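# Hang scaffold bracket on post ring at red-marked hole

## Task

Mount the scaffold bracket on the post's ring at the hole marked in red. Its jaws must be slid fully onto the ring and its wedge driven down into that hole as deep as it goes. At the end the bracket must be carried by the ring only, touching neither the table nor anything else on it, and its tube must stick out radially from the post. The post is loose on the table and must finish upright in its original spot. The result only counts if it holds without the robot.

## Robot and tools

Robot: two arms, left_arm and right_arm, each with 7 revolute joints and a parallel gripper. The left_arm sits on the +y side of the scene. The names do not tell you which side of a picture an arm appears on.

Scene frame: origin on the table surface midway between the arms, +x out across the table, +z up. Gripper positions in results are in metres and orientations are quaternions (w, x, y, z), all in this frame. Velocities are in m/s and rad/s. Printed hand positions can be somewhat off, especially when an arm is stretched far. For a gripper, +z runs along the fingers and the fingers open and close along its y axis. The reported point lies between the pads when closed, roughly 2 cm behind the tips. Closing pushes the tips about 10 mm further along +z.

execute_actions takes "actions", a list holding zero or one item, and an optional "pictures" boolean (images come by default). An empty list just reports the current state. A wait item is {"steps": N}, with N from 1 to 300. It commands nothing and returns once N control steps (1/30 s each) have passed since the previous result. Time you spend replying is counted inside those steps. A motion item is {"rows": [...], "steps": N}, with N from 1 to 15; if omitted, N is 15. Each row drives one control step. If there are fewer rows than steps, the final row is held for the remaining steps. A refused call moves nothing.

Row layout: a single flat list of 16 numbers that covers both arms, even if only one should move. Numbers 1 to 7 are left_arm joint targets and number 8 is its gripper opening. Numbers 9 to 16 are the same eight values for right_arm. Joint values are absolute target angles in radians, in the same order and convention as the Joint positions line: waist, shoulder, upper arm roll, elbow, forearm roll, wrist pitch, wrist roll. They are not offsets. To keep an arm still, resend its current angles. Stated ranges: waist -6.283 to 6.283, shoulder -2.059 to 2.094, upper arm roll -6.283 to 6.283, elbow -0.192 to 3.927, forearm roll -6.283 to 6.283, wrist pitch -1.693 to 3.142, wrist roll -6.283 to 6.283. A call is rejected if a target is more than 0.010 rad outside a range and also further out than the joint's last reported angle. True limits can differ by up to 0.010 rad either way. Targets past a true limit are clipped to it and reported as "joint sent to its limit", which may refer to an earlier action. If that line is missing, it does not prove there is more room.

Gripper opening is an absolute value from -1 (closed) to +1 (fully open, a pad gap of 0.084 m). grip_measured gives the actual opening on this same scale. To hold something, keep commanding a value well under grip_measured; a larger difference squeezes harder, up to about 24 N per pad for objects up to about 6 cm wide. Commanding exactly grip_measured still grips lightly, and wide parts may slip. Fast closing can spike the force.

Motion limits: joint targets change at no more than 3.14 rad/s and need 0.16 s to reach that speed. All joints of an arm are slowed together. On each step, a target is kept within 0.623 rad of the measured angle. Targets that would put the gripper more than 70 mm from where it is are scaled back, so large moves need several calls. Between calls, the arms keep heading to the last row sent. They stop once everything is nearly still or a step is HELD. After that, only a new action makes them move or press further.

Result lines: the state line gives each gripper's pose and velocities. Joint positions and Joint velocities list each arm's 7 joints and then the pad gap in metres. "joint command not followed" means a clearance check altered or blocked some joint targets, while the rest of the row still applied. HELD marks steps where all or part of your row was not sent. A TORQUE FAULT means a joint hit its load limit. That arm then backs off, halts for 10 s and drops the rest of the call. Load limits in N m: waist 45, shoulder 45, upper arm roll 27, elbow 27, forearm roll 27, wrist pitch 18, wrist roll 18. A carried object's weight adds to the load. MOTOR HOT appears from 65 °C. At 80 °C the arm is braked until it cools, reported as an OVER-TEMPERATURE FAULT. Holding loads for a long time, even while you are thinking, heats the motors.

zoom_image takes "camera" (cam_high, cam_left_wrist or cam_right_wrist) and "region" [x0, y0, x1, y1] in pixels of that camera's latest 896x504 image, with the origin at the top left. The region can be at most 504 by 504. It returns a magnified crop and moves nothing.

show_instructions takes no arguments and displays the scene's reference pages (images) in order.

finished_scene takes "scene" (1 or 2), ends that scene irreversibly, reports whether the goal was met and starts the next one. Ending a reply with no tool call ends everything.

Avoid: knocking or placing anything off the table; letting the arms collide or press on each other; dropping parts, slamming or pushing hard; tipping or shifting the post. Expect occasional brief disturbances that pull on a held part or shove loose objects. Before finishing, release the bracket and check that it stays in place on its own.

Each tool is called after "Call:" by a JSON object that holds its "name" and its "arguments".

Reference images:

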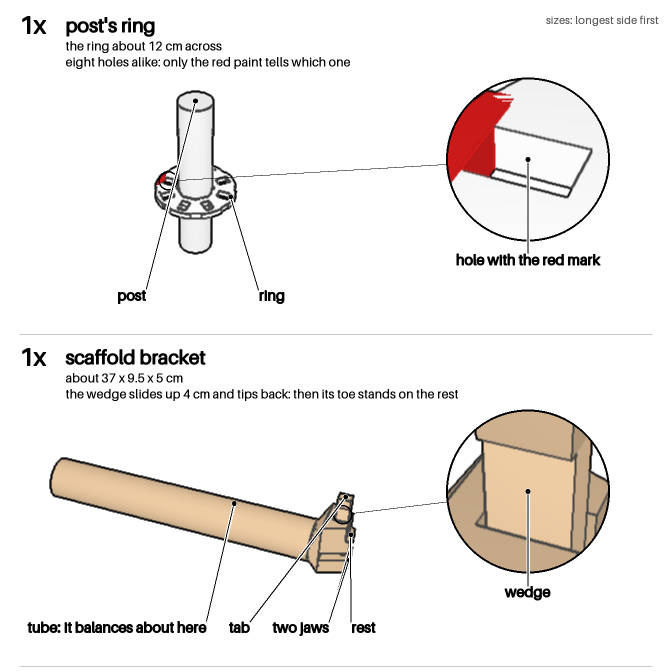

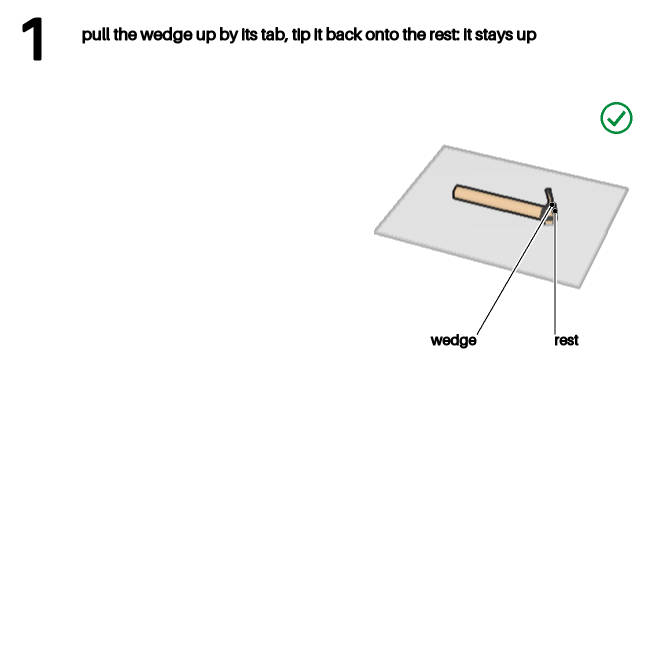

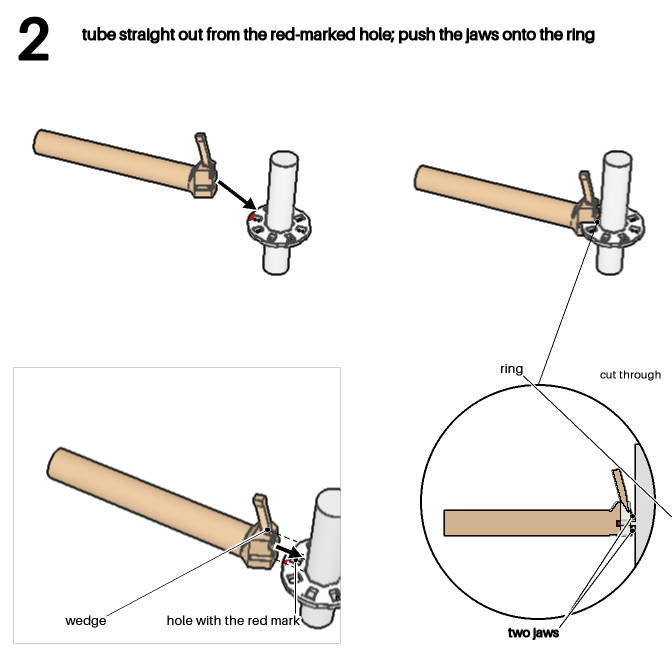

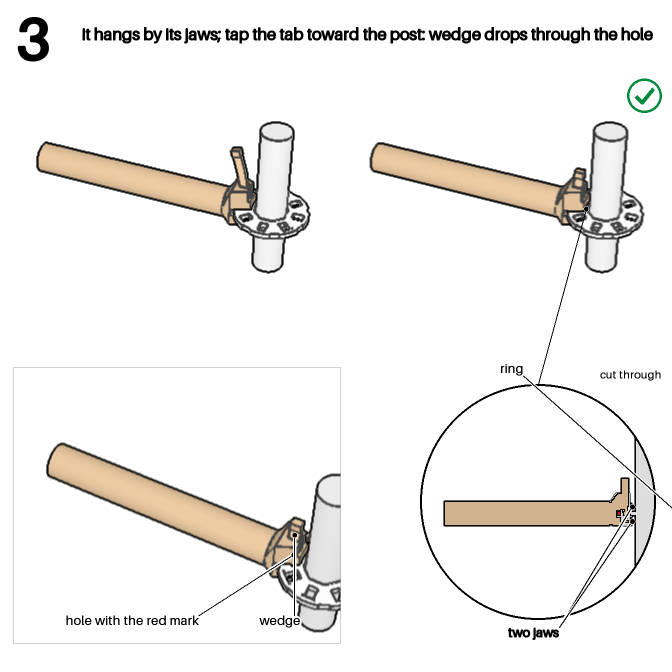

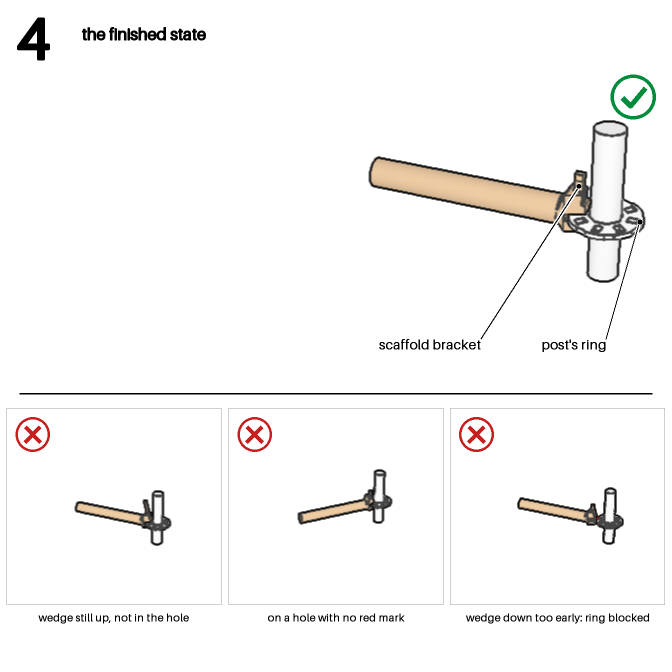

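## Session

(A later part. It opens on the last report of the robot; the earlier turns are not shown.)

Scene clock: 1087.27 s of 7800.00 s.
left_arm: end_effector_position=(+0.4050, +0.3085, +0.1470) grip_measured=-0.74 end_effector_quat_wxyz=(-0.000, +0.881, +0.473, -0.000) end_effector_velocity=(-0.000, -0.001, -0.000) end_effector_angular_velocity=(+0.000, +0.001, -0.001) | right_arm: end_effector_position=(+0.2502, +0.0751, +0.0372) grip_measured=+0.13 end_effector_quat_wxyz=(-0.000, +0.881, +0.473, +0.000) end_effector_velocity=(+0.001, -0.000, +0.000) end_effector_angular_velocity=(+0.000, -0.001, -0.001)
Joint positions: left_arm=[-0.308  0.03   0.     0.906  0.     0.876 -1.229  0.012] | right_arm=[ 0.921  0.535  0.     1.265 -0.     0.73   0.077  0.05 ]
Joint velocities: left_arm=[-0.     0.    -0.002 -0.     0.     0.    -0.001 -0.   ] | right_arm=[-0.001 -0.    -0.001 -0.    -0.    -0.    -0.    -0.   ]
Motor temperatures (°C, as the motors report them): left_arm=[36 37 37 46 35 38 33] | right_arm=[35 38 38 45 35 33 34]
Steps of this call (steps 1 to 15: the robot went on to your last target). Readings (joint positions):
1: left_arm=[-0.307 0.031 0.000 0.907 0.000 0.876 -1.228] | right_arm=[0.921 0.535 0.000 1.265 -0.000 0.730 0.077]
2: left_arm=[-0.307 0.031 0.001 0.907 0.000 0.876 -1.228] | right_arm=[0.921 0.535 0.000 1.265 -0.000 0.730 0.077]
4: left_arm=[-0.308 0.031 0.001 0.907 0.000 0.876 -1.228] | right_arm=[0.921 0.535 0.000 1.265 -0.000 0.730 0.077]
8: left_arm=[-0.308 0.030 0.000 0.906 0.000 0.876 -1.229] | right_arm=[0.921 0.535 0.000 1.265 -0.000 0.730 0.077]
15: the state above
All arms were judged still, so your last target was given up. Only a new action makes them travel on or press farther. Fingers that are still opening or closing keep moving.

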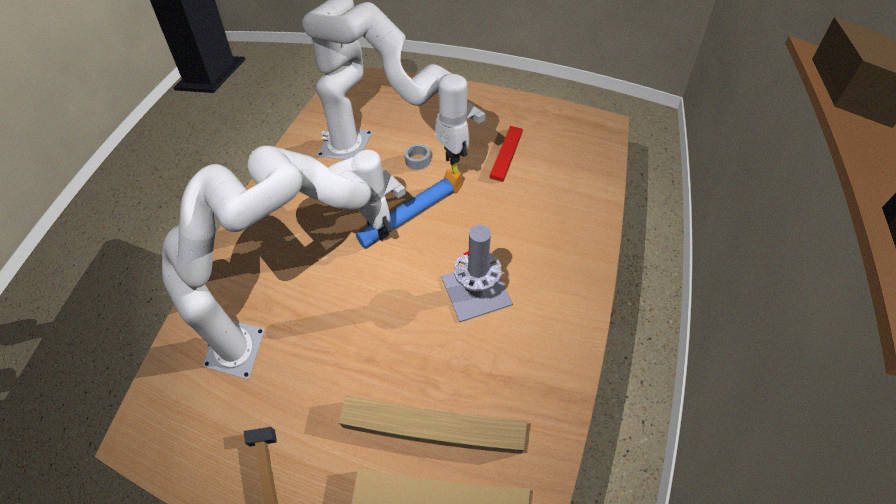

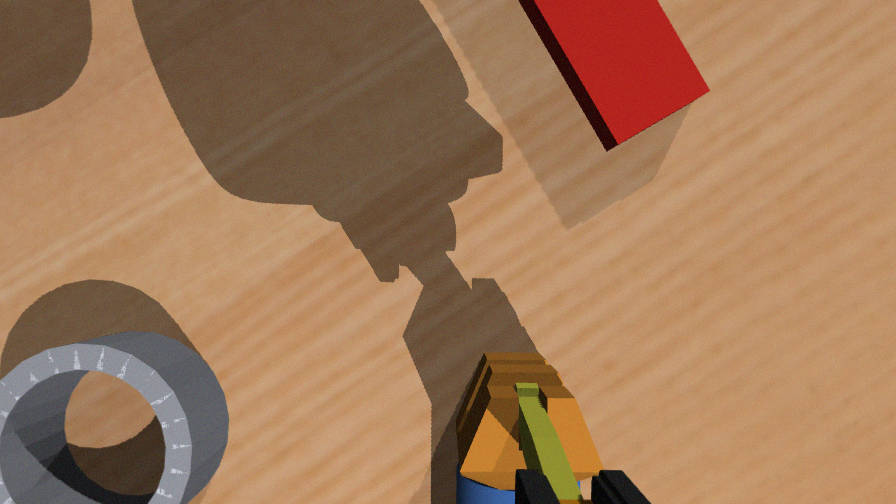

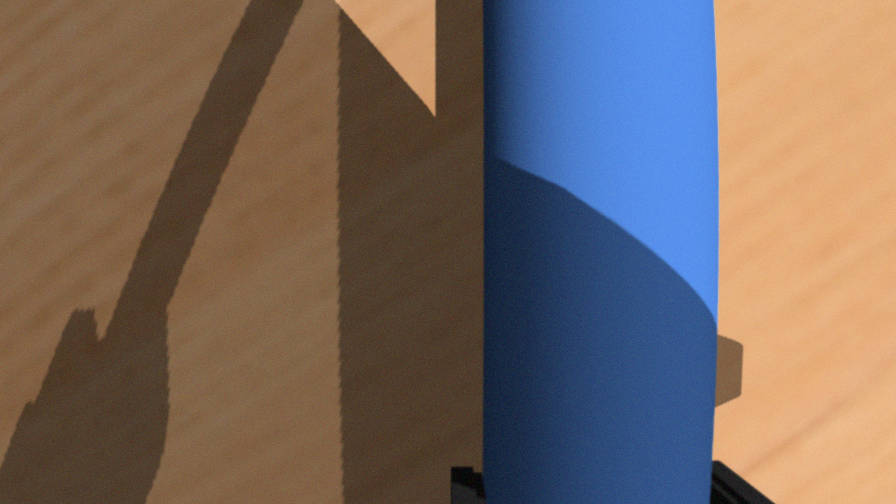

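Call:
{"name": "execute_actions", "arguments": {"actions": [{"rows": [[-0.3102,0.0297,0,0.9048,0,0.8751,-1.2308,-0.76,0.9205,0.5355,0,1.2649,0,0.7294,0.077,-0.3],[-0.3123,0.029,0,0.9034,0,0.8744,-1.2329,-0.76,0.9205,0.5355,0,1.2649,0,0.7294,0.077,-0.3],[-0.3144,0.0283,0,0.9019,0,0.8736,-1.235,-0.76,0.9205,0.5355,0,1.2649,0,0.7294,0.077,-0.3],[-0.3165,0.0276,0,0.9004,0,0.8728,-1.2371,-0.76,0.9205,0.5355,0,1.2649,0,0.7294,0.077,-0.3],[-0.3186,0.0269,0,0.899,0,0.8721,-1.2392,-0.76,0.9205,0.5355,0,1.2649,0,0.7294,0.077,-0.3],[-0.3207,0.0262,0,0.8975,0,0.8713,-1.2413,-0.76,0.9205,0.5355,0,1.2649,0,0.7294,0.077,-0.3],[-0.3228,0.0255,0,0.896,0,0.8705,-1.2434,-0.76,0.9205,0.5355,0,1.2649,0,0.7294,0.077,-0.3],[-0.3249,0.0248,0,0.8945,0,0.8697,-1.2455,-0.76,0.9205,0.5355,0,1.2649,0,0.7294,0.077,-0.3],[-0.327,0.0241,0,0.8931,0,0.869,-1.2476,-0.76,0.9205,0.5355,0,1.2649,0,0.7294,0.077,-0.3],[-0.3291,0.0234,0,0.8916,0,0.8682,-1.2497,-0.76,0.9205,0.5355,0,1.2649,0,0.7294,0.077,-0.3]], "steps": 15}], "pictures": false}}

Call:
{"name": "execute_actions", "arguments": {"actions": [{"steps": 15}]}}

Scene clock: 1106.50 s of 7800.00 s.
left_arm: end_effector_position=(+0.4014, +0.3025, +0.1462) grip_measured=-0.74 end_effector_quat_wxyz=(+0.001, +0.880, +0.474, +0.002) end_effector_velocity=(-0.001, -0.002, -0.000) end_effector_angular_velocity=(-0.000, -0.002, +0.005) | right_arm: end_effector_position=(+0.2502, +0.0751, +0.0370) grip_measured=+0.13 end_effector_quat_wxyz=(-0.000, +0.881, +0.473, +0.000) end_effector_velocity=(+0.001, -0.000, +0.000) end_effector_angular_velocity=(+0.000, +0.000, -0.002)
Joint positions: left_arm=[-0.326  0.023  0.003  0.894  0.001  0.868 -1.249  0.012] | right_arm=[ 0.92   0.536 -0.     1.265  0.     0.729  0.077  0.05 ]
Joint velocities: left_arm=[-0.006 -0.003  0.002 -0.006  0.    -0.005 -0.01   0.   ] | right_arm=[-0.002 -0.    -0.     0.     0.001  0.     0.    -0.   ]
Motor temperatures (°C, as the motors report them): left_arm=[36 37 37 47 35 38 33] | right_arm=[35 38 38 44 35 34 34]
Steps of this call (steps 1 to 90: nothing new was sent; then 15.73 s passed at rest; steps 91 to 105: all 15 steps of this action). Readings (joint positions):
91: left_arm=[-0.308 0.030 0.000 0.906 0.000 0.876 -1.229] | right_arm=[0.921 0.535 0.000 1.265 0.000 0.729 0.077]
92: left_arm=[-0.309 0.030 0.000 0.906 0.000 0.876 -1.229] | right_arm=[0.921 0.535 0.000 1.265 -0.000 0.729 0.077]
94: left_arm=[-0.311 0.029 0.000 0.904 0.000 0.875 -1.232] | right_arm=[0.920 0.536 -0.000 1.265 0.000 0.729 0.077]
98: left_arm=[-0.319 0.027 0.000 0.899 0.000 0.872 -1.239] | right_arm=[0.920 0.536 -0.000 1.265 0.000 0.729 0.077]
105: the state above

Scene clock: 1107.00 s of 7800.00 s.
left_arm: end_effector_position=(+0.4009, +0.3018, +0.1460) grip_measured=-0.74 end_effector_quat_wxyz=(+0.001, +0.880, +0.474, +0.001) end_effector_velocity=(-0.000, -0.002, +0.000) end_effector_angular_velocity=(-0.000, +0.000, -0.004) | right_arm: end_effector_position=(+0.2502, +0.0751, +0.0370) grip_measured=+0.13 end_effector_quat_wxyz=(+0.000, +0.881, +0.473, +0.000) end_effector_velocity=(+0.000, +0.000, +0.001) end_effector_angular_velocity=(+0.002, -0.000, -0.001)
Joint positions: left_arm=[-0.328  0.023  0.002  0.893  0.001  0.867 -1.25   0.012] | right_arm=[ 0.92   0.536 -0.     1.265  0.     0.729  0.077  0.05 ]
Joint velocities: left_arm=[-0.001  0.    -0.002  0.001 -0.     0.     0.    -0.   ] | right_arm=[ 0.    -0.001  0.     0.     0.001  0.     0.001 -0.   ]
Motor temperatures (°C, as the motors report them): left_arm=[36 37 37 46 35 38 33] | right_arm=[35 38 38 44 35 34 34]
Steps of this call (steps 1 to 15: the robot went on to your last target). Readings (joint positions):
1: left_arm=[-0.327 0.023 0.003 0.894 0.001 0.868 -1.249] | right_arm=[0.920 0.536 -0.000 1.265 0.000 0.729 0.077]
2: left_arm=[-0.327 0.023 0.003 0.894 0.001 0.867 -1.249] | right_arm=[0.920 0.536 -0.000 1.265 0.000 0.729 0.077]
4: left_arm=[-0.327 0.023 0.003 0.894 0.001 0.867 -1.249] | right_arm=[0.920 0.536 -0.000 1.265 0.000 0.729 0.077]
8: left_arm=[-0.327 0.023 0.003 0.893 0.001 0.867 -1.250] | right_arm=[0.920 0.536 -0.000 1.265 0.000 0.729 0.077]
15: the state above
All arms were judged still, so your last target was given up. Only a new action makes them travel on or press farther. Fingers that are still opening or closing keep moving.

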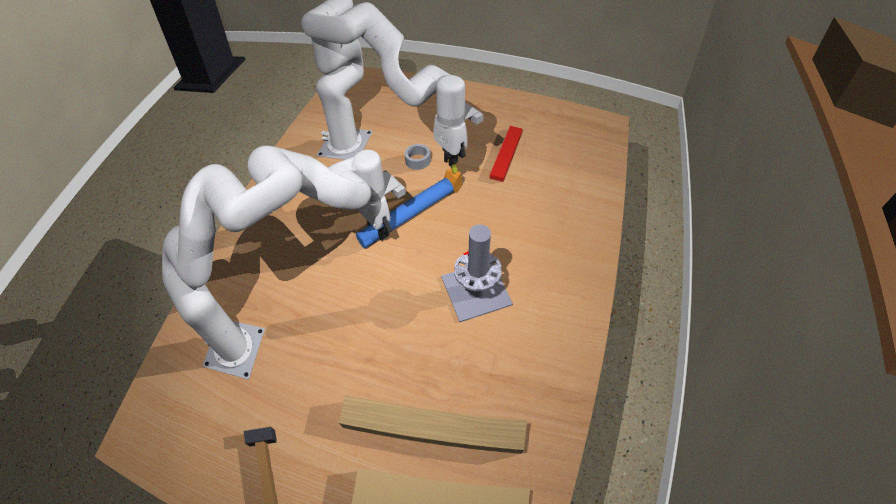

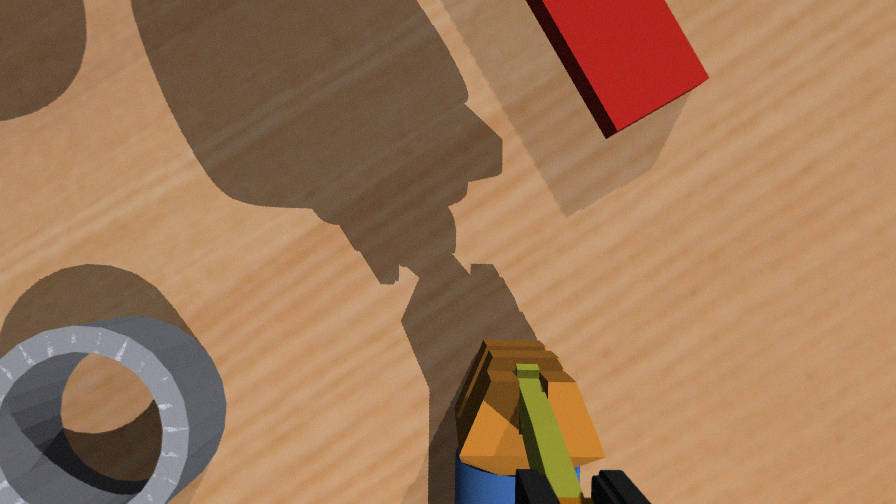

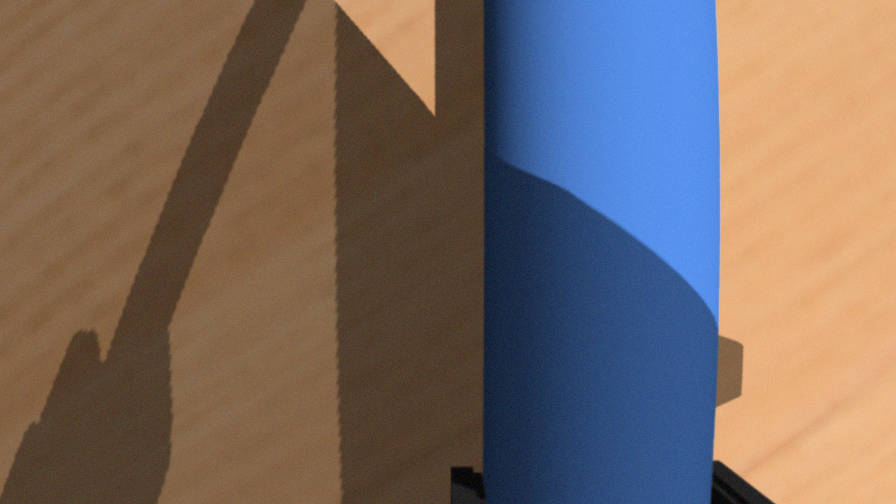

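Call:
{"name": "execute_actions", "arguments": {"actions": [{"rows": [[-0.326,0.025,0,0.893,0,0.868,-1.2466,-0.76,0.9205,0.5355,0,1.2649,0,0.7294,0.077,-0.3],[-0.3245,0.0275,0,0.8937,0,0.8662,-1.245,-0.76,0.9205,0.5355,0,1.2649,0,0.7294,0.077,-0.3],[-0.323,0.0299,0,0.8944,0,0.8645,-1.2436,-0.76,0.9205,0.5355,0,1.2649,0,0.7294,0.077,-0.3],[-0.323,0.0299,0,0.8944,0,0.8645,-1.2436,-0.76,0.9205,0.5355,0,1.2649,0,0.7294,0.077,-0.3],[-0.323,0.0299,0,0.8944,0,0.8645,-1.2436,-0.76,0.9205,0.5355,0,1.2649,0,0.7294,0.077,-0.3],[-0.323,0.0299,0,0.8944,0,0.8645,-1.2436,-0.76,0.9205,0.5355,0,1.2649,0,0.7294,0.077,-0.3],[-0.323,0.0299,0,0.8944,0,0.8645,-1.2436,-0.76,0.9205,0.5355,0,1.2649,0,0.7294,0.077,-0.3],[-0.323,0.0299,0,0.8944,0,0.8645,-1.2436,-0.76,0.9205,0.5355,0,1.2649,0,0.7294,0.077,-0.3],[-0.323,0.0299,0,0.8944,0,0.8645,-1.2436,-0.72,0.9205,0.5355,0,1.2649,0,0.7294,0.077,-0.3],[-0.323,0.0299,0,0.8944,0,0.8645,-1.2436,-0.66,0.9205,0.5355,0,1.2649,0,0.7294,0.077,-0.3],[-0.323,0.0299,0,0.8944,0,0.8645,-1.2436,-0.55,0.9205,0.5355,0,1.2649,0,0.7294,0.077,-0.3],[-0.323,0.0299,0,0.8944,0,0.8645,-1.2436,-0.4,0.9205,0.5355,0,1.2649,0,0.7294,0.077,-0.3],[-0.323,0.0299,0,0.8944,0,0.8645,-1.2436,-0.2,0.9205,0.5355,0,1.2649,0,0.7294,0.077,-0.3]], "steps": 15}], "pictures": false}}

Call:
{"name": "execute_actions", "arguments": {"actions": [{"steps": 20}]}}

Scene clock: 1125.03 s of 7800.00 s.
left_arm: end_effector_position=(+0.3988, +0.2954, +0.1433) grip_measured=-0.22 end_effector_quat_wxyz=(+0.000, +0.885, +0.466, -0.002) end_effector_velocity=(+0.021, +0.050, +0.004) end_effector_angular_velocity=(+0.008, -0.021, +0.104) | right_arm: end_effector_position=(+0.2505, +0.0755, +0.0366) grip_measured=+0.13 end_effector_quat_wxyz=(-0.000, +0.881, +0.473, +0.001) end_effector_velocity=(-0.001, -0.000, +0.000) end_effector_angular_velocity=(-0.001, +0.002, -0.001)
Joint positions: left_arm=[-0.329  0.029 -0.01   0.893 -0.003  0.866 -1.244  0.035] | right_arm=[ 0.921  0.537 -0.     1.266 -0.     0.727  0.077  0.05 ]
Joint velocities: left_arm=[ 0.038  0.001  0.077  0.009  0.015 -0.01   0.     0.003] | right_arm=[ 0.    -0.001  0.    -0.001  0.002  0.001  0.001 -0.   ]
Motor temperatures (°C, as the motors report them): left_arm=[36 37 39 44 35 38 33] | right_arm=[35 38 38 45 35 34 34]
Steps of this call (steps 1 to 120: nothing new was sent; then 13.53 s passed at rest; steps 121 to 135: all 15 steps of this action). Readings (joint positions):
121: left_arm=[-0.329 0.023 0.002 0.892 -0.000 0.868 -1.250] | right_arm=[0.921 0.536 0.000 1.265 0.000 0.730 0.077]
122: left_arm=[-0.328 0.024 0.002 0.892 -0.000 0.868 -1.249] | right_arm=[0.921 0.536 0.000 1.265 0.000 0.730 0.077]
124: left_arm=[-0.326 0.026 0.000 0.893 -0.000 0.867 -1.246] | right_arm=[0.921 0.536 0.000 1.265 0.000 0.729 0.077]
128: left_arm=[-0.324 0.030 -0.001 0.893 -0.001 0.865 -1.244] | right_arm=[0.920 0.536 0.000 1.265 0.000 0.729 0.077]
135: the state above

Scene clock: 1125.70 s of 7800.00 s.
left_arm: end_effector_position=(+0.4014, +0.3024, +0.1435) grip_measured=-0.22 end_effector_quat_wxyz=(+0.000, +0.881, +0.473, -0.000) end_effector_velocity=(+0.000, -0.000, +0.000) end_effector_angular_velocity=(-0.001, -0.001, +0.002) | right_arm: end_effector_position=(+0.2503, +0.0750, +0.0367) grip_measured=+0.13 end_effector_quat_wxyz=(+0.000, +0.881, +0.473, -0.000) end_effector_velocity=(-0.001, -0.001, +0.000) end_effector_angular_velocity=(-0.002, +0.002, +0.001)
Joint positions: left_arm=[-0.323  0.03  -0.     0.894 -0.     0.865 -1.244  0.035] | right_arm=[ 0.92   0.536 -0.     1.265 -0.     0.729  0.077  0.05 ]
Joint velocities: left_arm=[-0.    -0.     0.001  0.001 -0.001 -0.    -0.001  0.   ] | right_arm=[ 0.001 -0.002  0.    -0.002  0.001  0.003 -0.001 -0.   ]
Motor temperatures (°C, as the motors report them): left_arm=[36 37 39 44 35 38 33] | right_arm=[35 38 38 45 35 34 34]
Steps of this call (steps 1 to 15: the robot went on to your last target; steps 16 to 20: nothing new was sent). Readings (joint positions):
1: left_arm=[-0.328 0.029 -0.007 0.894 -0.002 0.866 -1.244] | right_arm=[0.921 0.537 -0.000 1.266 -0.000 0.728 0.077]
2: left_arm=[-0.326 0.029 -0.005 0.894 -0.002 0.866 -1.244] | right_arm=[0.921 0.537 -0.000 1.266 -0.000 0.728 0.077]
4: left_arm=[-0.325 0.030 -0.002 0.894 -0.001 0.865 -1.244] | right_arm=[0.920 0.537 -0.000 1.266 -0.000 0.728 0.077]
8: left_arm=[-0.324 0.030 -0.001 0.894 -0.000 0.865 -1.244] | right_arm=[0.920 0.537 -0.000 1.265 -0.000 0.728 0.077]
20: the state above
All arms were judged still, so your last target was given up. Only a new action makes them travel on or press farther. Fingers that are still opening or closing keep moving.

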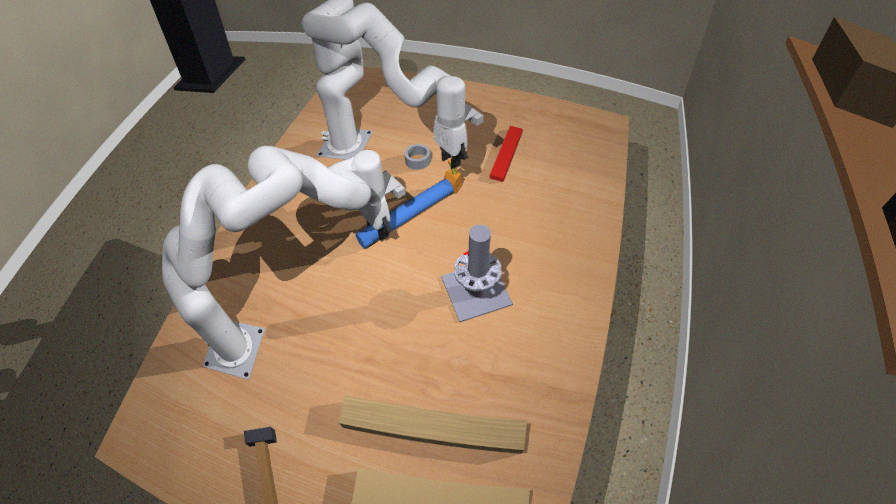

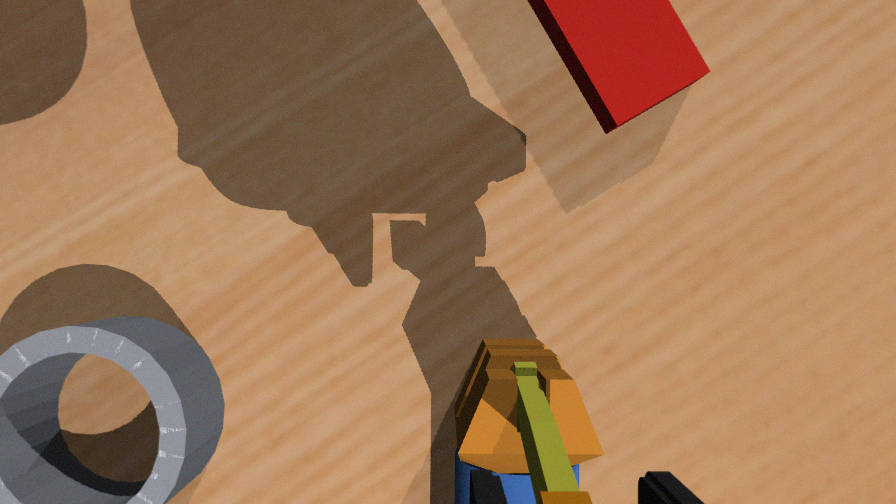

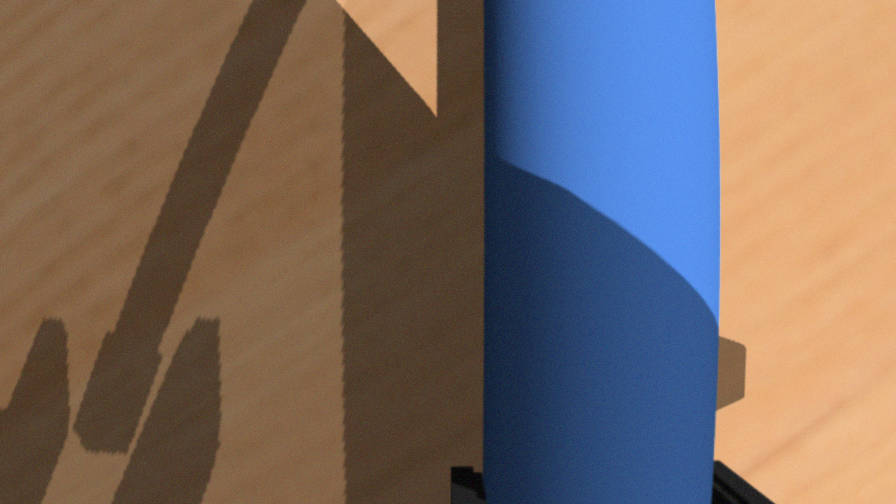

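Call:
{"name": "execute_actions", "arguments": {"actions": [{"rows": [[-0.323,0.02,0,0.9,0,0.88,-1.2436,-0.2,0.9205,0.5355,0,1.2649,0,0.7294,0.077,0.1],[-0.323,0.005,0,0.912,0,0.907,-1.2436,-0.2,0.9205,0.5355,0,1.2649,0,0.7294,0.077,0.25],[-0.323,-0.01,0,0.925,0,0.935,-1.2436,-0.2,0.9205,0.5355,0,1.2649,0,0.7294,0.077,0.5],[-0.323,-0.025,0,0.94,0,0.965,-1.2436,-0.2,0.9205,0.5355,0,1.2649,0,0.7294,0.077,0.75],[-0.323,-0.04,0,0.955,0,0.995,-1.2436,-0.2,0.9205,0.5355,0,1.2649,0,0.7294,0.077,1],[-0.323,-0.055,0,0.972,0,1.027,-1.2436,-0.2,0.9205,0.5355,0,1.2649,0,0.7294,0.077,1],[-0.323,-0.066,0,0.985,0,1.051,-1.2436,-0.2,0.9205,0.5355,0,1.2649,0,0.7294,0.077,1],[-0.323,-0.066,0,0.985,0,1.051,-1.2436,-0.2,0.9205,0.5355,0,1.2649,0,0.7294,0.077,1],[-0.323,-0.066,0,0.985,0,1.051,-1.2436,-0.2,0.9205,0.514,0,1.27,0,0.756,0.077,1],[-0.323,-0.066,0,0.985,0,1.051,-1.2436,-0.2,0.9205,0.494,0,1.277,0,0.783,0.077,1],[-0.323,-0.066,0,0.985,0,1.051,-1.2436,-0.2,0.9205,0.474,0,1.285,0,0.811,0.077,1],[-0.323,-0.066,0,0.985,0,1.051,-1.2436,-0.2,0.9205,0.437,0,1.302,0,0.865,0.077,1],[-0.323,-0.066,0,0.985,0,1.051,-1.2436,-0.2,0.9205,0.402,0,1.322,0,0.92,0.077,1],[-0.323,-0.066,0,0.985,0,1.051,-1.2436,-0.2,0.9205,0.356,0,1.3501,0,0.9941,0.077,1]], "steps": 15}], "pictures": false}}

Scene clock: 1182.23 s of 7800.00 s.
left_arm: end_effector_position=(+0.3983, +0.3033, +0.2066) grip_measured=-0.22 end_effector_quat_wxyz=(-0.000, +0.881, +0.473, -0.000) end_effector_velocity=(-0.013, +0.004, -0.003) end_effector_angular_velocity=(+0.013, +0.051, +0.002) | right_arm: end_effector_position=(+0.2506, +0.0760, +0.0845) grip_measured=+1.00 end_effector_quat_wxyz=(+0.001, +0.881, +0.473, -0.002) end_effector_velocity=(+0.026, +0.044, +0.475) end_effector_angular_velocity=(+0.113, -0.063, -0.002)
Joint positions: left_arm=[-0.323 -0.064  0.     0.982 -0.     1.046 -1.244  0.035] | right_arm=[0.921 0.455 0.    1.296 0.    0.846 0.077 0.084]
Joint velocities: left_arm=[ 0.    -0.004  0.002  0.    -0.001  0.057 -0.    -0.   ] | right_arm=[-0.002 -0.712 -0.001  0.396  0.     0.979 -0.001  0.   ]
Motor temperatures (°C, as the motors report them): left_arm=[36 36 37 44 35 38 33] | right_arm=[35 40 38 46 35 33 34]
Steps of this call (steps 1 to 90: nothing new was sent; then 53.03 s passed at rest; steps 91 to 105: all 15 steps of this action). Readings (joint positions):
91: left_arm=[-0.323 0.030 0.000 0.894 0.000 0.865 -1.244] | right_arm=[0.921 0.536 0.000 1.265 0.000 0.729 0.077]
92: left_arm=[-0.323 0.028 0.000 0.895 -0.000 0.868 -1.244] | right_arm=[0.920 0.535 0.000 1.265 0.000 0.729 0.077]
94: left_arm=[-0.323 0.017 0.000 0.903 -0.000 0.892 -1.244] | right_arm=[0.921 0.534 0.000 1.266 0.000 0.729 0.077]
98: left_arm=[-0.323 -0.032 -0.000 0.950 0.000 0.981 -1.244] | right_arm=[0.921 0.534 0.000 1.266 0.000 0.729 0.077]
105: the state above

Call:
{"name": "execute_actions", "arguments": {"actions": [{"rows": [[-0.323,-0.066,0,0.985,0,1.051,-1.2436,0.4,0.516,0.2,0,0.6,0,-0.8,1.5,1]], "steps": 15}], "pictures": false}}

Call:
{"name": "execute_actions", "arguments": {"actions": [{"steps": 20}], "pictures": false}}

Call:
{"name": "execute_actions", "arguments": {"actions": [{"rows": [[-0.5612,-0.1191,0,0.9025,0,1.0216,-1.4818,1,0.516,0.6832,0,0.5692,0,-1.614,3.1416,1]], "steps": 15}], "pictures": false}}

Call:
{"name": "execute_actions", "arguments": {"actions": [{"steps": 30}]}}

Scene clock: 1223.27 s of 7800.00 s.
left_arm: end_effector_position=(+0.3983, +0.3033, +0.2085) grip_measured=+0.39 end_effector_quat_wxyz=(-0.000, +0.881, +0.473, +0.000) end_effector_velocity=(+0.000, -0.000, +0.000) end_effector_angular_velocity=(-0.000, -0.000, -0.000) | right_arm: end_effector_position=(+0.3318, -0.0455, +0.0708) grip_measured=+1.00 end_effector_quat_wxyz=(-0.057, +0.992, +0.091, +0.067) end_effector_velocity=(+0.206, -0.261, -0.104) end_effector_angular_velocity=(+1.041, -0.493, -2.715)
Joint positions: left_arm=[-0.323 -0.066 -0.     0.985 -0.     1.051 -1.244  0.061] | right_arm=[ 0.663  0.257 -0.001  0.884 -0.     0.451  0.62   0.084]
Joint velocities: left_arm=[ 0. -0. -0.  0. -0. -0.  0. -0.] | right_arm=[-0.649 -0.251 -0.001 -1.254 -0.001 -2.094  2.099 -0.   ]
Motor temperatures (°C, as the motors report them): left_arm=[36 36 37 45 35 38 33] | right_arm=[35 39 38 46 35 33 34]
Steps of this call (steps 1 to 30: the robot went on to your last target; steps 31 to 90: nothing new was sent; then 37.53 s passed at rest; steps 91 to 105: all 15 steps of this action). Readings (joint positions):
91: left_arm=[-0.323 -0.066 -0.000 0.985 0.000 1.051 -1.244] | right_arm=[0.920 0.356 0.000 1.350 -0.000 0.994 0.077]
92: left_arm=[-0.323 -0.066 -0.000 0.985 -0.000 1.051 -1.244] | right_arm=[0.918 0.355 0.001 1.346 0.000 0.989 0.082]
94: left_arm=[-0.323 -0.066 0.000 0.985 -0.000 1.051 -1.244] | right_arm=[0.895 0.343 0.007 1.308 0.000 0.946 0.124]
98: left_arm=[-0.323 -0.066 -0.000 0.985 0.000 1.051 -1.244] | right_arm=[0.805 0.312 -0.003 1.162 -0.000 0.804 0.267]
105: the state above

Scene clock: 1223.93 s of 7800.00 s.
left_arm: end_effector_position=(+0.3983, +0.3033, +0.2085) grip_measured=+0.39 end_effector_quat_wxyz=(-0.000, +0.881, +0.473, +0.000) end_effector_velocity=(-0.001, -0.000, -0.001) end_effector_angular_velocity=(+0.000, +0.002, -0.001) | right_arm: end_effector_position=(+0.4349, -0.0581, +0.2346) grip_measured=+1.00 end_effector_quat_wxyz=(-0.492, +0.758, -0.336, +0.265) end_effector_velocity=(-0.000, -0.003, +0.032) end_effector_angular_velocity=(+0.129, -0.080, -0.026)
Joint positions: left_arm=[-0.323 -0.066 -0.     0.985  0.     1.051 -1.244  0.061] | right_arm=[ 0.517  0.2    0.     0.601 -0.    -0.785  1.495  0.084]
Joint velocities: left_arm=[-0.001  0.    -0.    -0.001 -0.     0.     0.    -0.   ] | right_arm=[-0.007  0.003  0.002 -0.019 -0.001 -0.164  0.058 -0.   ]
Motor temperatures (°C, as the motors report them): left_arm=[36 36 37 45 35 38 33] | right_arm=[35 39 38 46 35 33 34]
Steps of this call (steps 1 to 20: the robot went on to your last target). Readings (joint positions):
1: left_arm=[-0.323 -0.066 0.000 0.985 -0.000 1.051 -1.244] | right_arm=[0.641 0.249 -0.001 0.842 -0.000 0.376 0.695]
2: left_arm=[-0.323 -0.066 -0.000 0.985 0.000 1.051 -1.244] | right_arm=[0.619 0.241 -0.001 0.800 -0.000 0.292 0.779]
4: left_arm=[-0.323 -0.066 0.000 0.985 -0.000 1.051 -1.244] | right_arm=[0.579 0.226 -0.002 0.723 0.000 0.107 0.965]
8: left_arm=[-0.323 -0.066 0.000 0.985 0.000 1.051 -1.244] | right_arm=[0.539 0.209 -0.002 0.646 0.000 -0.246 1.298]
20: the state above

Scene clock: 1224.43 s of 7800.00 s.
left_arm: end_effector_position=(+0.3444, +0.2165, +0.2002) grip_measured=+1.00 end_effector_quat_wxyz=(+0.000, +0.881, +0.474, -0.000) end_effector_velocity=(-0.005, -0.002, -0.002) end_effector_angular_velocity=(-0.001, +0.000, +0.043) | right_arm: end_effector_position=(+0.3973, -0.0880, +0.1686) grip_measured=+1.00 end_effector_quat_wxyz=(+0.665, -0.465, +0.585, -0.009) end_effector_velocity=(-0.060, -0.048, +0.016) end_effector_angular_velocity=(+2.591, +1.435, -0.346)
Joint positions: left_arm=[-0.556 -0.118  0.002  0.904  0.     1.022 -1.477  0.084] | right_arm=[ 0.516  0.645  0.     0.57  -0.    -1.529  2.458  0.084]
Joint velocities: left_arm=[-0.029 -0.009  0.021 -0.016  0.001 -0.007 -0.052  0.   ] | right_arm=[-0.001  0.373 -0.002 -0.006  0.    -0.829  2.949  0.   ]
Motor temperatures (°C, as the motors report them): left_arm=[36 36 37 45 35 38 33] | right_arm=[35 39 38 46 35 33 34]
Steps of this call (steps 1 to 15: all 15 steps of this action). Readings (joint positions):
1: left_arm=[-0.323 -0.066 0.000 0.985 0.000 1.051 -1.244] | right_arm=[0.517 0.200 0.000 0.601 -0.000 -0.790 1.497]
2: left_arm=[-0.327 -0.067 0.001 0.984 0.000 1.050 -1.248] | right_arm=[0.517 0.203 0.000 0.601 -0.000 -0.797 1.502]
4: left_arm=[-0.364 -0.076 0.008 0.970 0.000 1.045 -1.290] | right_arm=[0.516 0.233 0.000 0.601 -0.000 -0.844 1.547]
8: left_arm=[-0.496 -0.104 -0.005 0.926 -0.000 1.030 -1.414] | right_arm=[0.516 0.410 0.000 0.587 -0.000 -1.088 1.793]
15: the state above

Scene clock: 1225.43 s of 7800.00 s.
left_arm: end_effector_position=(+0.3426, +0.2141, +0.2000) grip_measured=+1.00 end_effector_quat_wxyz=(-0.000, +0.881, +0.473, +0.000) end_effector_velocity=(-0.001, -0.000, -0.000) end_effector_angular_velocity=(+0.000, +0.001, -0.002) | right_arm: end_effector_position=(+0.3907, -0.0933, +0.1700) grip_measured=+1.00 end_effector_quat_wxyz=(+0.645, -0.236, +0.692, +0.220) end_effector_velocity=(-0.001, +0.001, -0.000) end_effector_angular_velocity=(+0.000, +0.001, +0.001)
Joint positions: left_arm=[-0.561 -0.119  0.     0.903  0.     1.022 -1.482  0.084] | right_arm=[ 0.516  0.683 -0.     0.569  0.    -1.614  3.142  0.084]
Joint velocities: left_arm=[-0.001 -0.    -0.    -0.001 -0.    -0.     0.001  0.   ] | right_arm=[ 0.001  0.     0.    -0.    -0.    -0.     0.    -0.   ]
Motor temperatures (°C, as the motors report them): left_arm=[36 36 37 45 35 38 33] | right_arm=[35 39 38 46 35 33 34]
Steps of this call (steps 1 to 30: the robot went on to your last target). Readings (joint positions):
1: left_arm=[-0.557 -0.118 0.002 0.904 0.000 1.022 -1.479] | right_arm=[0.516 0.655 0.000 0.570 -0.000 -1.552 2.556]
2: left_arm=[-0.558 -0.119 0.002 0.903 0.000 1.022 -1.480] | right_arm=[0.516 0.663 0.000 0.570 -0.000 -1.570 2.655]
4: left_arm=[-0.559 -0.119 0.001 0.903 0.000 1.022 -1.481] | right_arm=[0.516 0.672 -0.000 0.570 -0.000 -1.592 2.844]
8: left_arm=[-0.560 -0.119 0.000 0.903 0.000 1.022 -1.481] | right_arm=[0.516 0.679 0.000 0.570 -0.000 -1.609 3.072]
30: the state above
All arms were judged still, so your last target was given up. Only a new action makes them travel on or press farther. Fingers that are still opening or closing keep moving.

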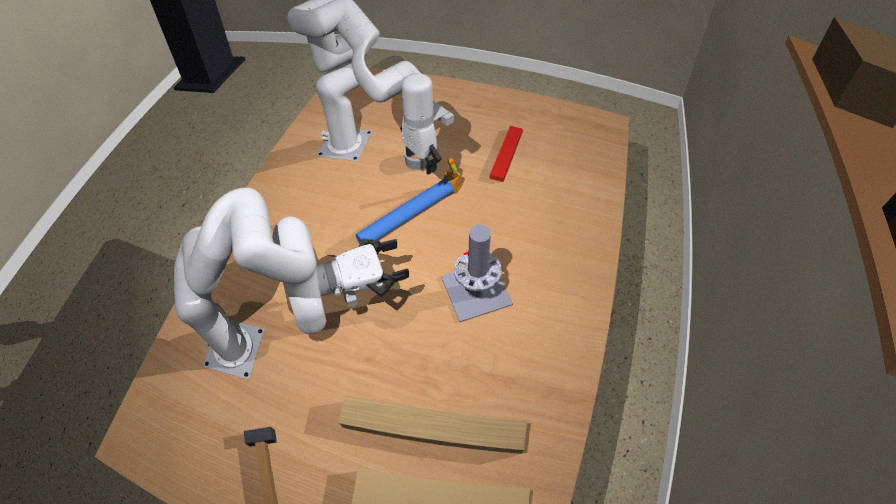

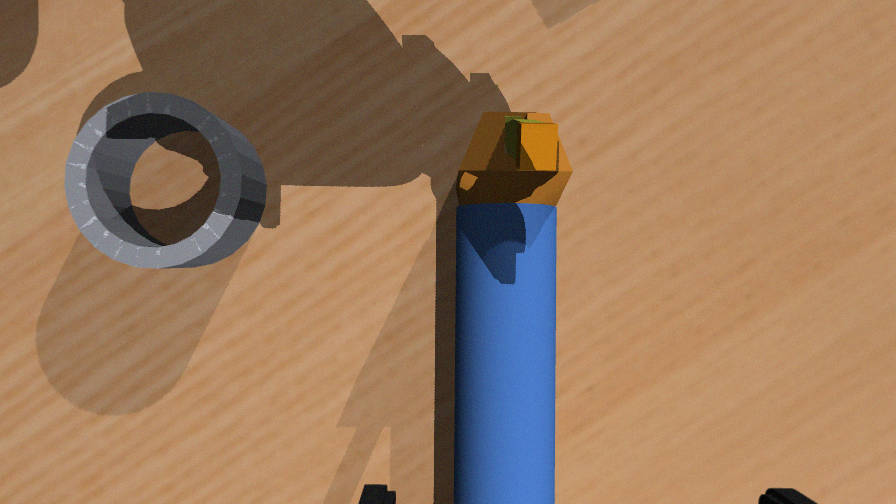

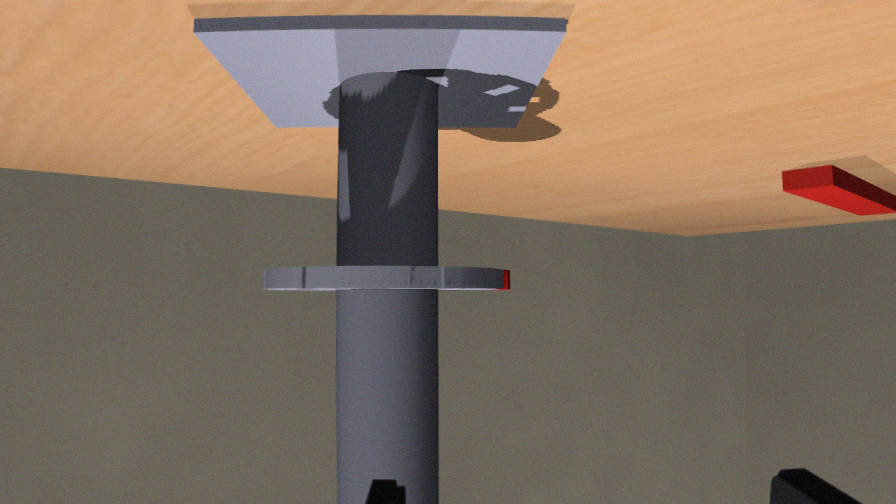

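Call:
{"name": "execute_actions", "arguments": {"actions": [{"rows": [[-0.5664,-0.1,0,0.878,0,0.978,-1.487,1,0.516,0.6832,0,0.5692,0,-1.614,3.1416,1],[-0.5716,-0.077,0,0.85,0,0.927,-1.4922,1,0.516,0.6832,0,0.5692,0,-1.614,3.1416,1],[-0.5768,-0.054,0,0.822,0,0.876,-1.4973,1,0.516,0.6832,0,0.5692,0,-1.614,3.1416,1],[-0.5819,-0.031,0,0.796,0,0.827,-1.5025,1,0.516,0.6832,0,0.5692,0,-1.614,3.1416,1],[-0.5819,-0.0082,0,0.772,0,0.7802,-1.5025,1,0.516,0.6832,0,0.5692,0,-1.614,3.1416,1],[-0.5819,0.014,0,0.762,0,0.748,-1.5025,1,0.516,0.6832,0,0.5692,0,-1.614,3.1416,1],[-0.5819,0.036,0,0.7525,0,0.7165,-1.5025,1,0.516,0.6832,0,0.5692,0,-1.614,3.1416,1],[-0.5819,0.059,0,0.7435,0,0.6845,-1.5025,1,0.516,0.6832,0,0.5692,0,-1.614,3.1416,1],[-0.5819,0.083,0,0.7353,0,0.6523,-1.5025,1,0.516,0.6832,0,0.5692,0,-1.614,3.1416,1],[-0.5819,0.104,0,0.73,0,0.626,-1.5025,1,0.516,0.6832,0,0.5692,0,-1.614,3.1416,1],[-0.5819,0.125,0,0.7256,0,0.6006,-1.5025,1,0.516,0.6832,0,0.5692,0,-1.614,3.1416,1],[-0.5819,0.147,0,0.722,0,0.575,-1.5025,1,0.516,0.6832,0,0.5692,0,-1.614,3.1416,1],[-0.5819,0.169,0,0.719,0,0.55,-1.5025,1,0.516,0.6832,0,0.5692,0,-1.614,3.1416,1],[-0.5819,0.1906,0,0.7168,0,0.5262,-1.5025,1,0.516,0.6832,0,0.5692,0,-1.614,3.1416,1]], "steps": 15}], "pictures": false}}

Call:
{"name": "execute_actions", "arguments": {"actions": [{"steps": 20}]}}

Scene clock: 1253.30 s of 7800.00 s.
left_arm: end_effector_position=(+0.3357, +0.2082, +0.0589) grip_measured=+1.00 end_effector_quat_wxyz=(-0.001, +0.881, +0.473, -0.001) end_effector_velocity=(+0.003, -0.003, -0.256) end_effector_angular_velocity=(-0.009, -0.017, -0.000) | right_arm: end_effector_position=(+0.3907, -0.0933, +0.1700) grip_measured=+1.00 end_effector_quat_wxyz=(+0.645, -0.236, +0.692, +0.220) end_effector_velocity=(-0.001, +0.001, -0.001) end_effector_angular_velocity=(-0.002, +0.001, +0.003)
Joint positions: left_arm=[-0.582  0.133  0.     0.729 -0.     0.598 -1.502  0.084] | right_arm=[ 0.516  0.683  0.     0.569  0.    -1.614  3.142  0.084]
Joint velocities: left_arm=[-0.002  0.65  -0.001 -0.124  0.001 -0.794 -0.002 -0.   ] | right_arm=[ 0.003  0.001  0.001 -0.     0.     0.    -0.001  0.   ]
Motor temperatures (°C, as the motors report them): left_arm=[36 36 37 45 35 38 33] | right_arm=[35 39 38 43 35 33 34]
Steps of this call (steps 1 to 90: nothing new was sent; then 24.37 s passed at rest; steps 91 to 105: all 15 steps of this action). Readings (joint positions):
91: left_arm=[-0.561 -0.119 0.000 0.902 -0.000 1.021 -1.482] | right_arm=[0.516 0.683 0.000 0.569 0.000 -1.614 3.142]
92: left_arm=[-0.562 -0.118 0.000 0.901 0.000 1.017 -1.482] | right_arm=[0.516 0.683 -0.000 0.569 -0.000 -1.614 3.142]
94: left_arm=[-0.566 -0.103 0.001 0.883 0.000 0.976 -1.487] | right_arm=[0.516 0.683 -0.000 0.569 -0.000 -1.614 3.142]
98: left_arm=[-0.578 -0.027 -0.001 0.799 -0.000 0.829 -1.498] | right_arm=[0.516 0.683 0.000 0.569 -0.000 -1.614 3.142]
105: the state above

Scene clock: 1253.97 s of 7800.00 s.
left_arm: end_effector_position=(+0.3352, +0.2082, +0.0362) grip_measured=+1.00 end_effector_quat_wxyz=(+0.000, +0.881, +0.473, +0.000) end_effector_velocity=(-0.001, +0.001, -0.002) end_effector_angular_velocity=(+0.002, +0.004, +0.001) | right_arm: end_effector_position=(+0.3907, -0.0933, +0.1700) grip_measured=+1.00 end_effector_quat_wxyz=(+0.645, -0.236, +0.692, +0.220) end_effector_velocity=(+0.000, -0.000, -0.001) end_effector_angular_velocity=(-0.001, +0.002, -0.001)
Joint positions: left_arm=[-0.582  0.19  -0.     0.717  0.     0.526 -1.502  0.084] | right_arm=[ 0.516  0.683 -0.     0.569 -0.    -1.614  3.142  0.084]
Joint velocities: left_arm=[ 0.     0.002  0.    -0.003 -0.    -0.    -0.001 -0.   ] | right_arm=[ 0.     0.002 -0.     0.     0.001  0.     0.001  0.   ]
Motor temperatures (°C, as the motors report them): left_arm=[36 36 37 45 35 38 33] | right_arm=[35 39 38 43 35 33 34]
Steps of this call (steps 1 to 20: the robot went on to your last target). Readings (joint positions):
1: left_arm=[-0.582 0.153 0.000 0.725 -0.000 0.575 -1.502] | right_arm=[0.516 0.683 0.000 0.569 0.000 -1.614 3.142]
2: left_arm=[-0.582 0.167 0.000 0.721 -0.000 0.559 -1.502] | right_arm=[0.516 0.683 -0.000 0.569 -0.000 -1.614 3.142]
4: left_arm=[-0.582 0.180 0.000 0.718 -0.000 0.542 -1.502] | right_arm=[0.516 0.683 -0.000 0.569 -0.000 -1.614 3.142]
8: left_arm=[-0.582 0.187 -0.000 0.719 0.000 0.529 -1.502] | right_arm=[0.516 0.683 0.000 0.569 -0.000 -1.614 3.142]
20: the state above

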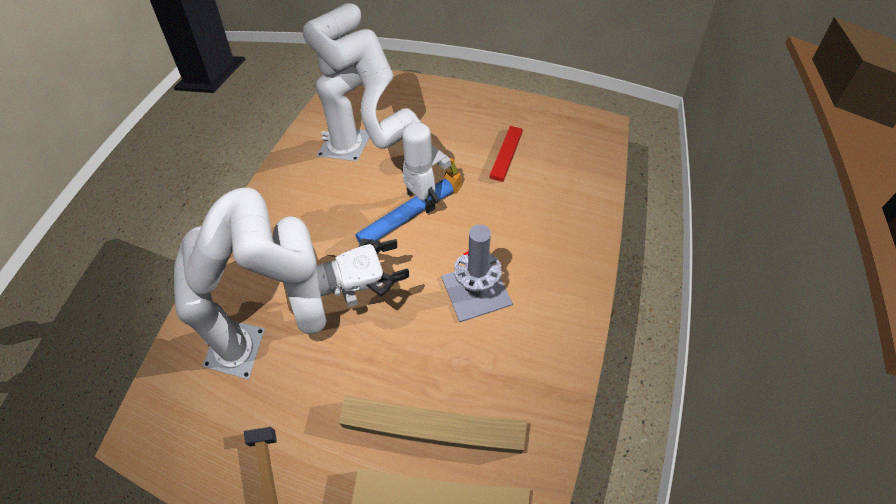

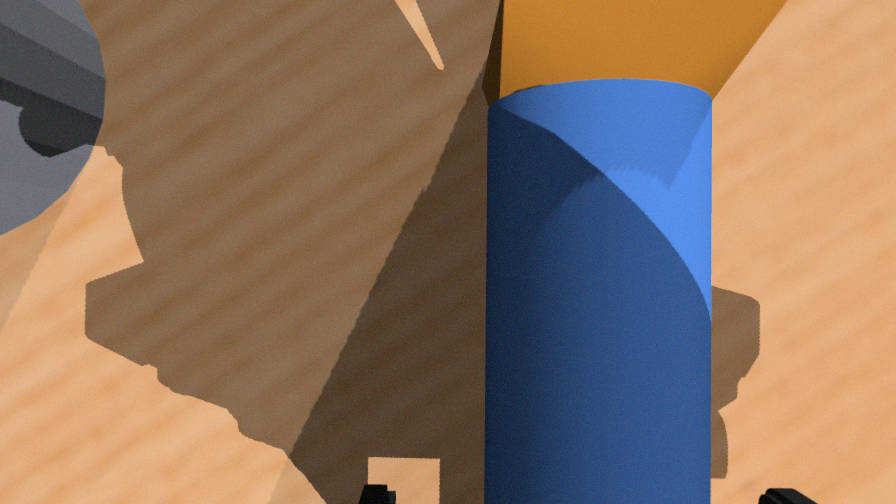

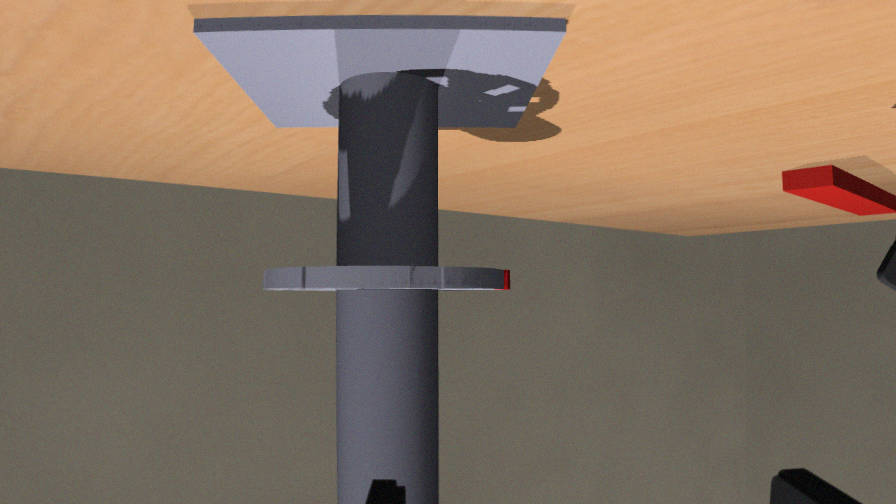

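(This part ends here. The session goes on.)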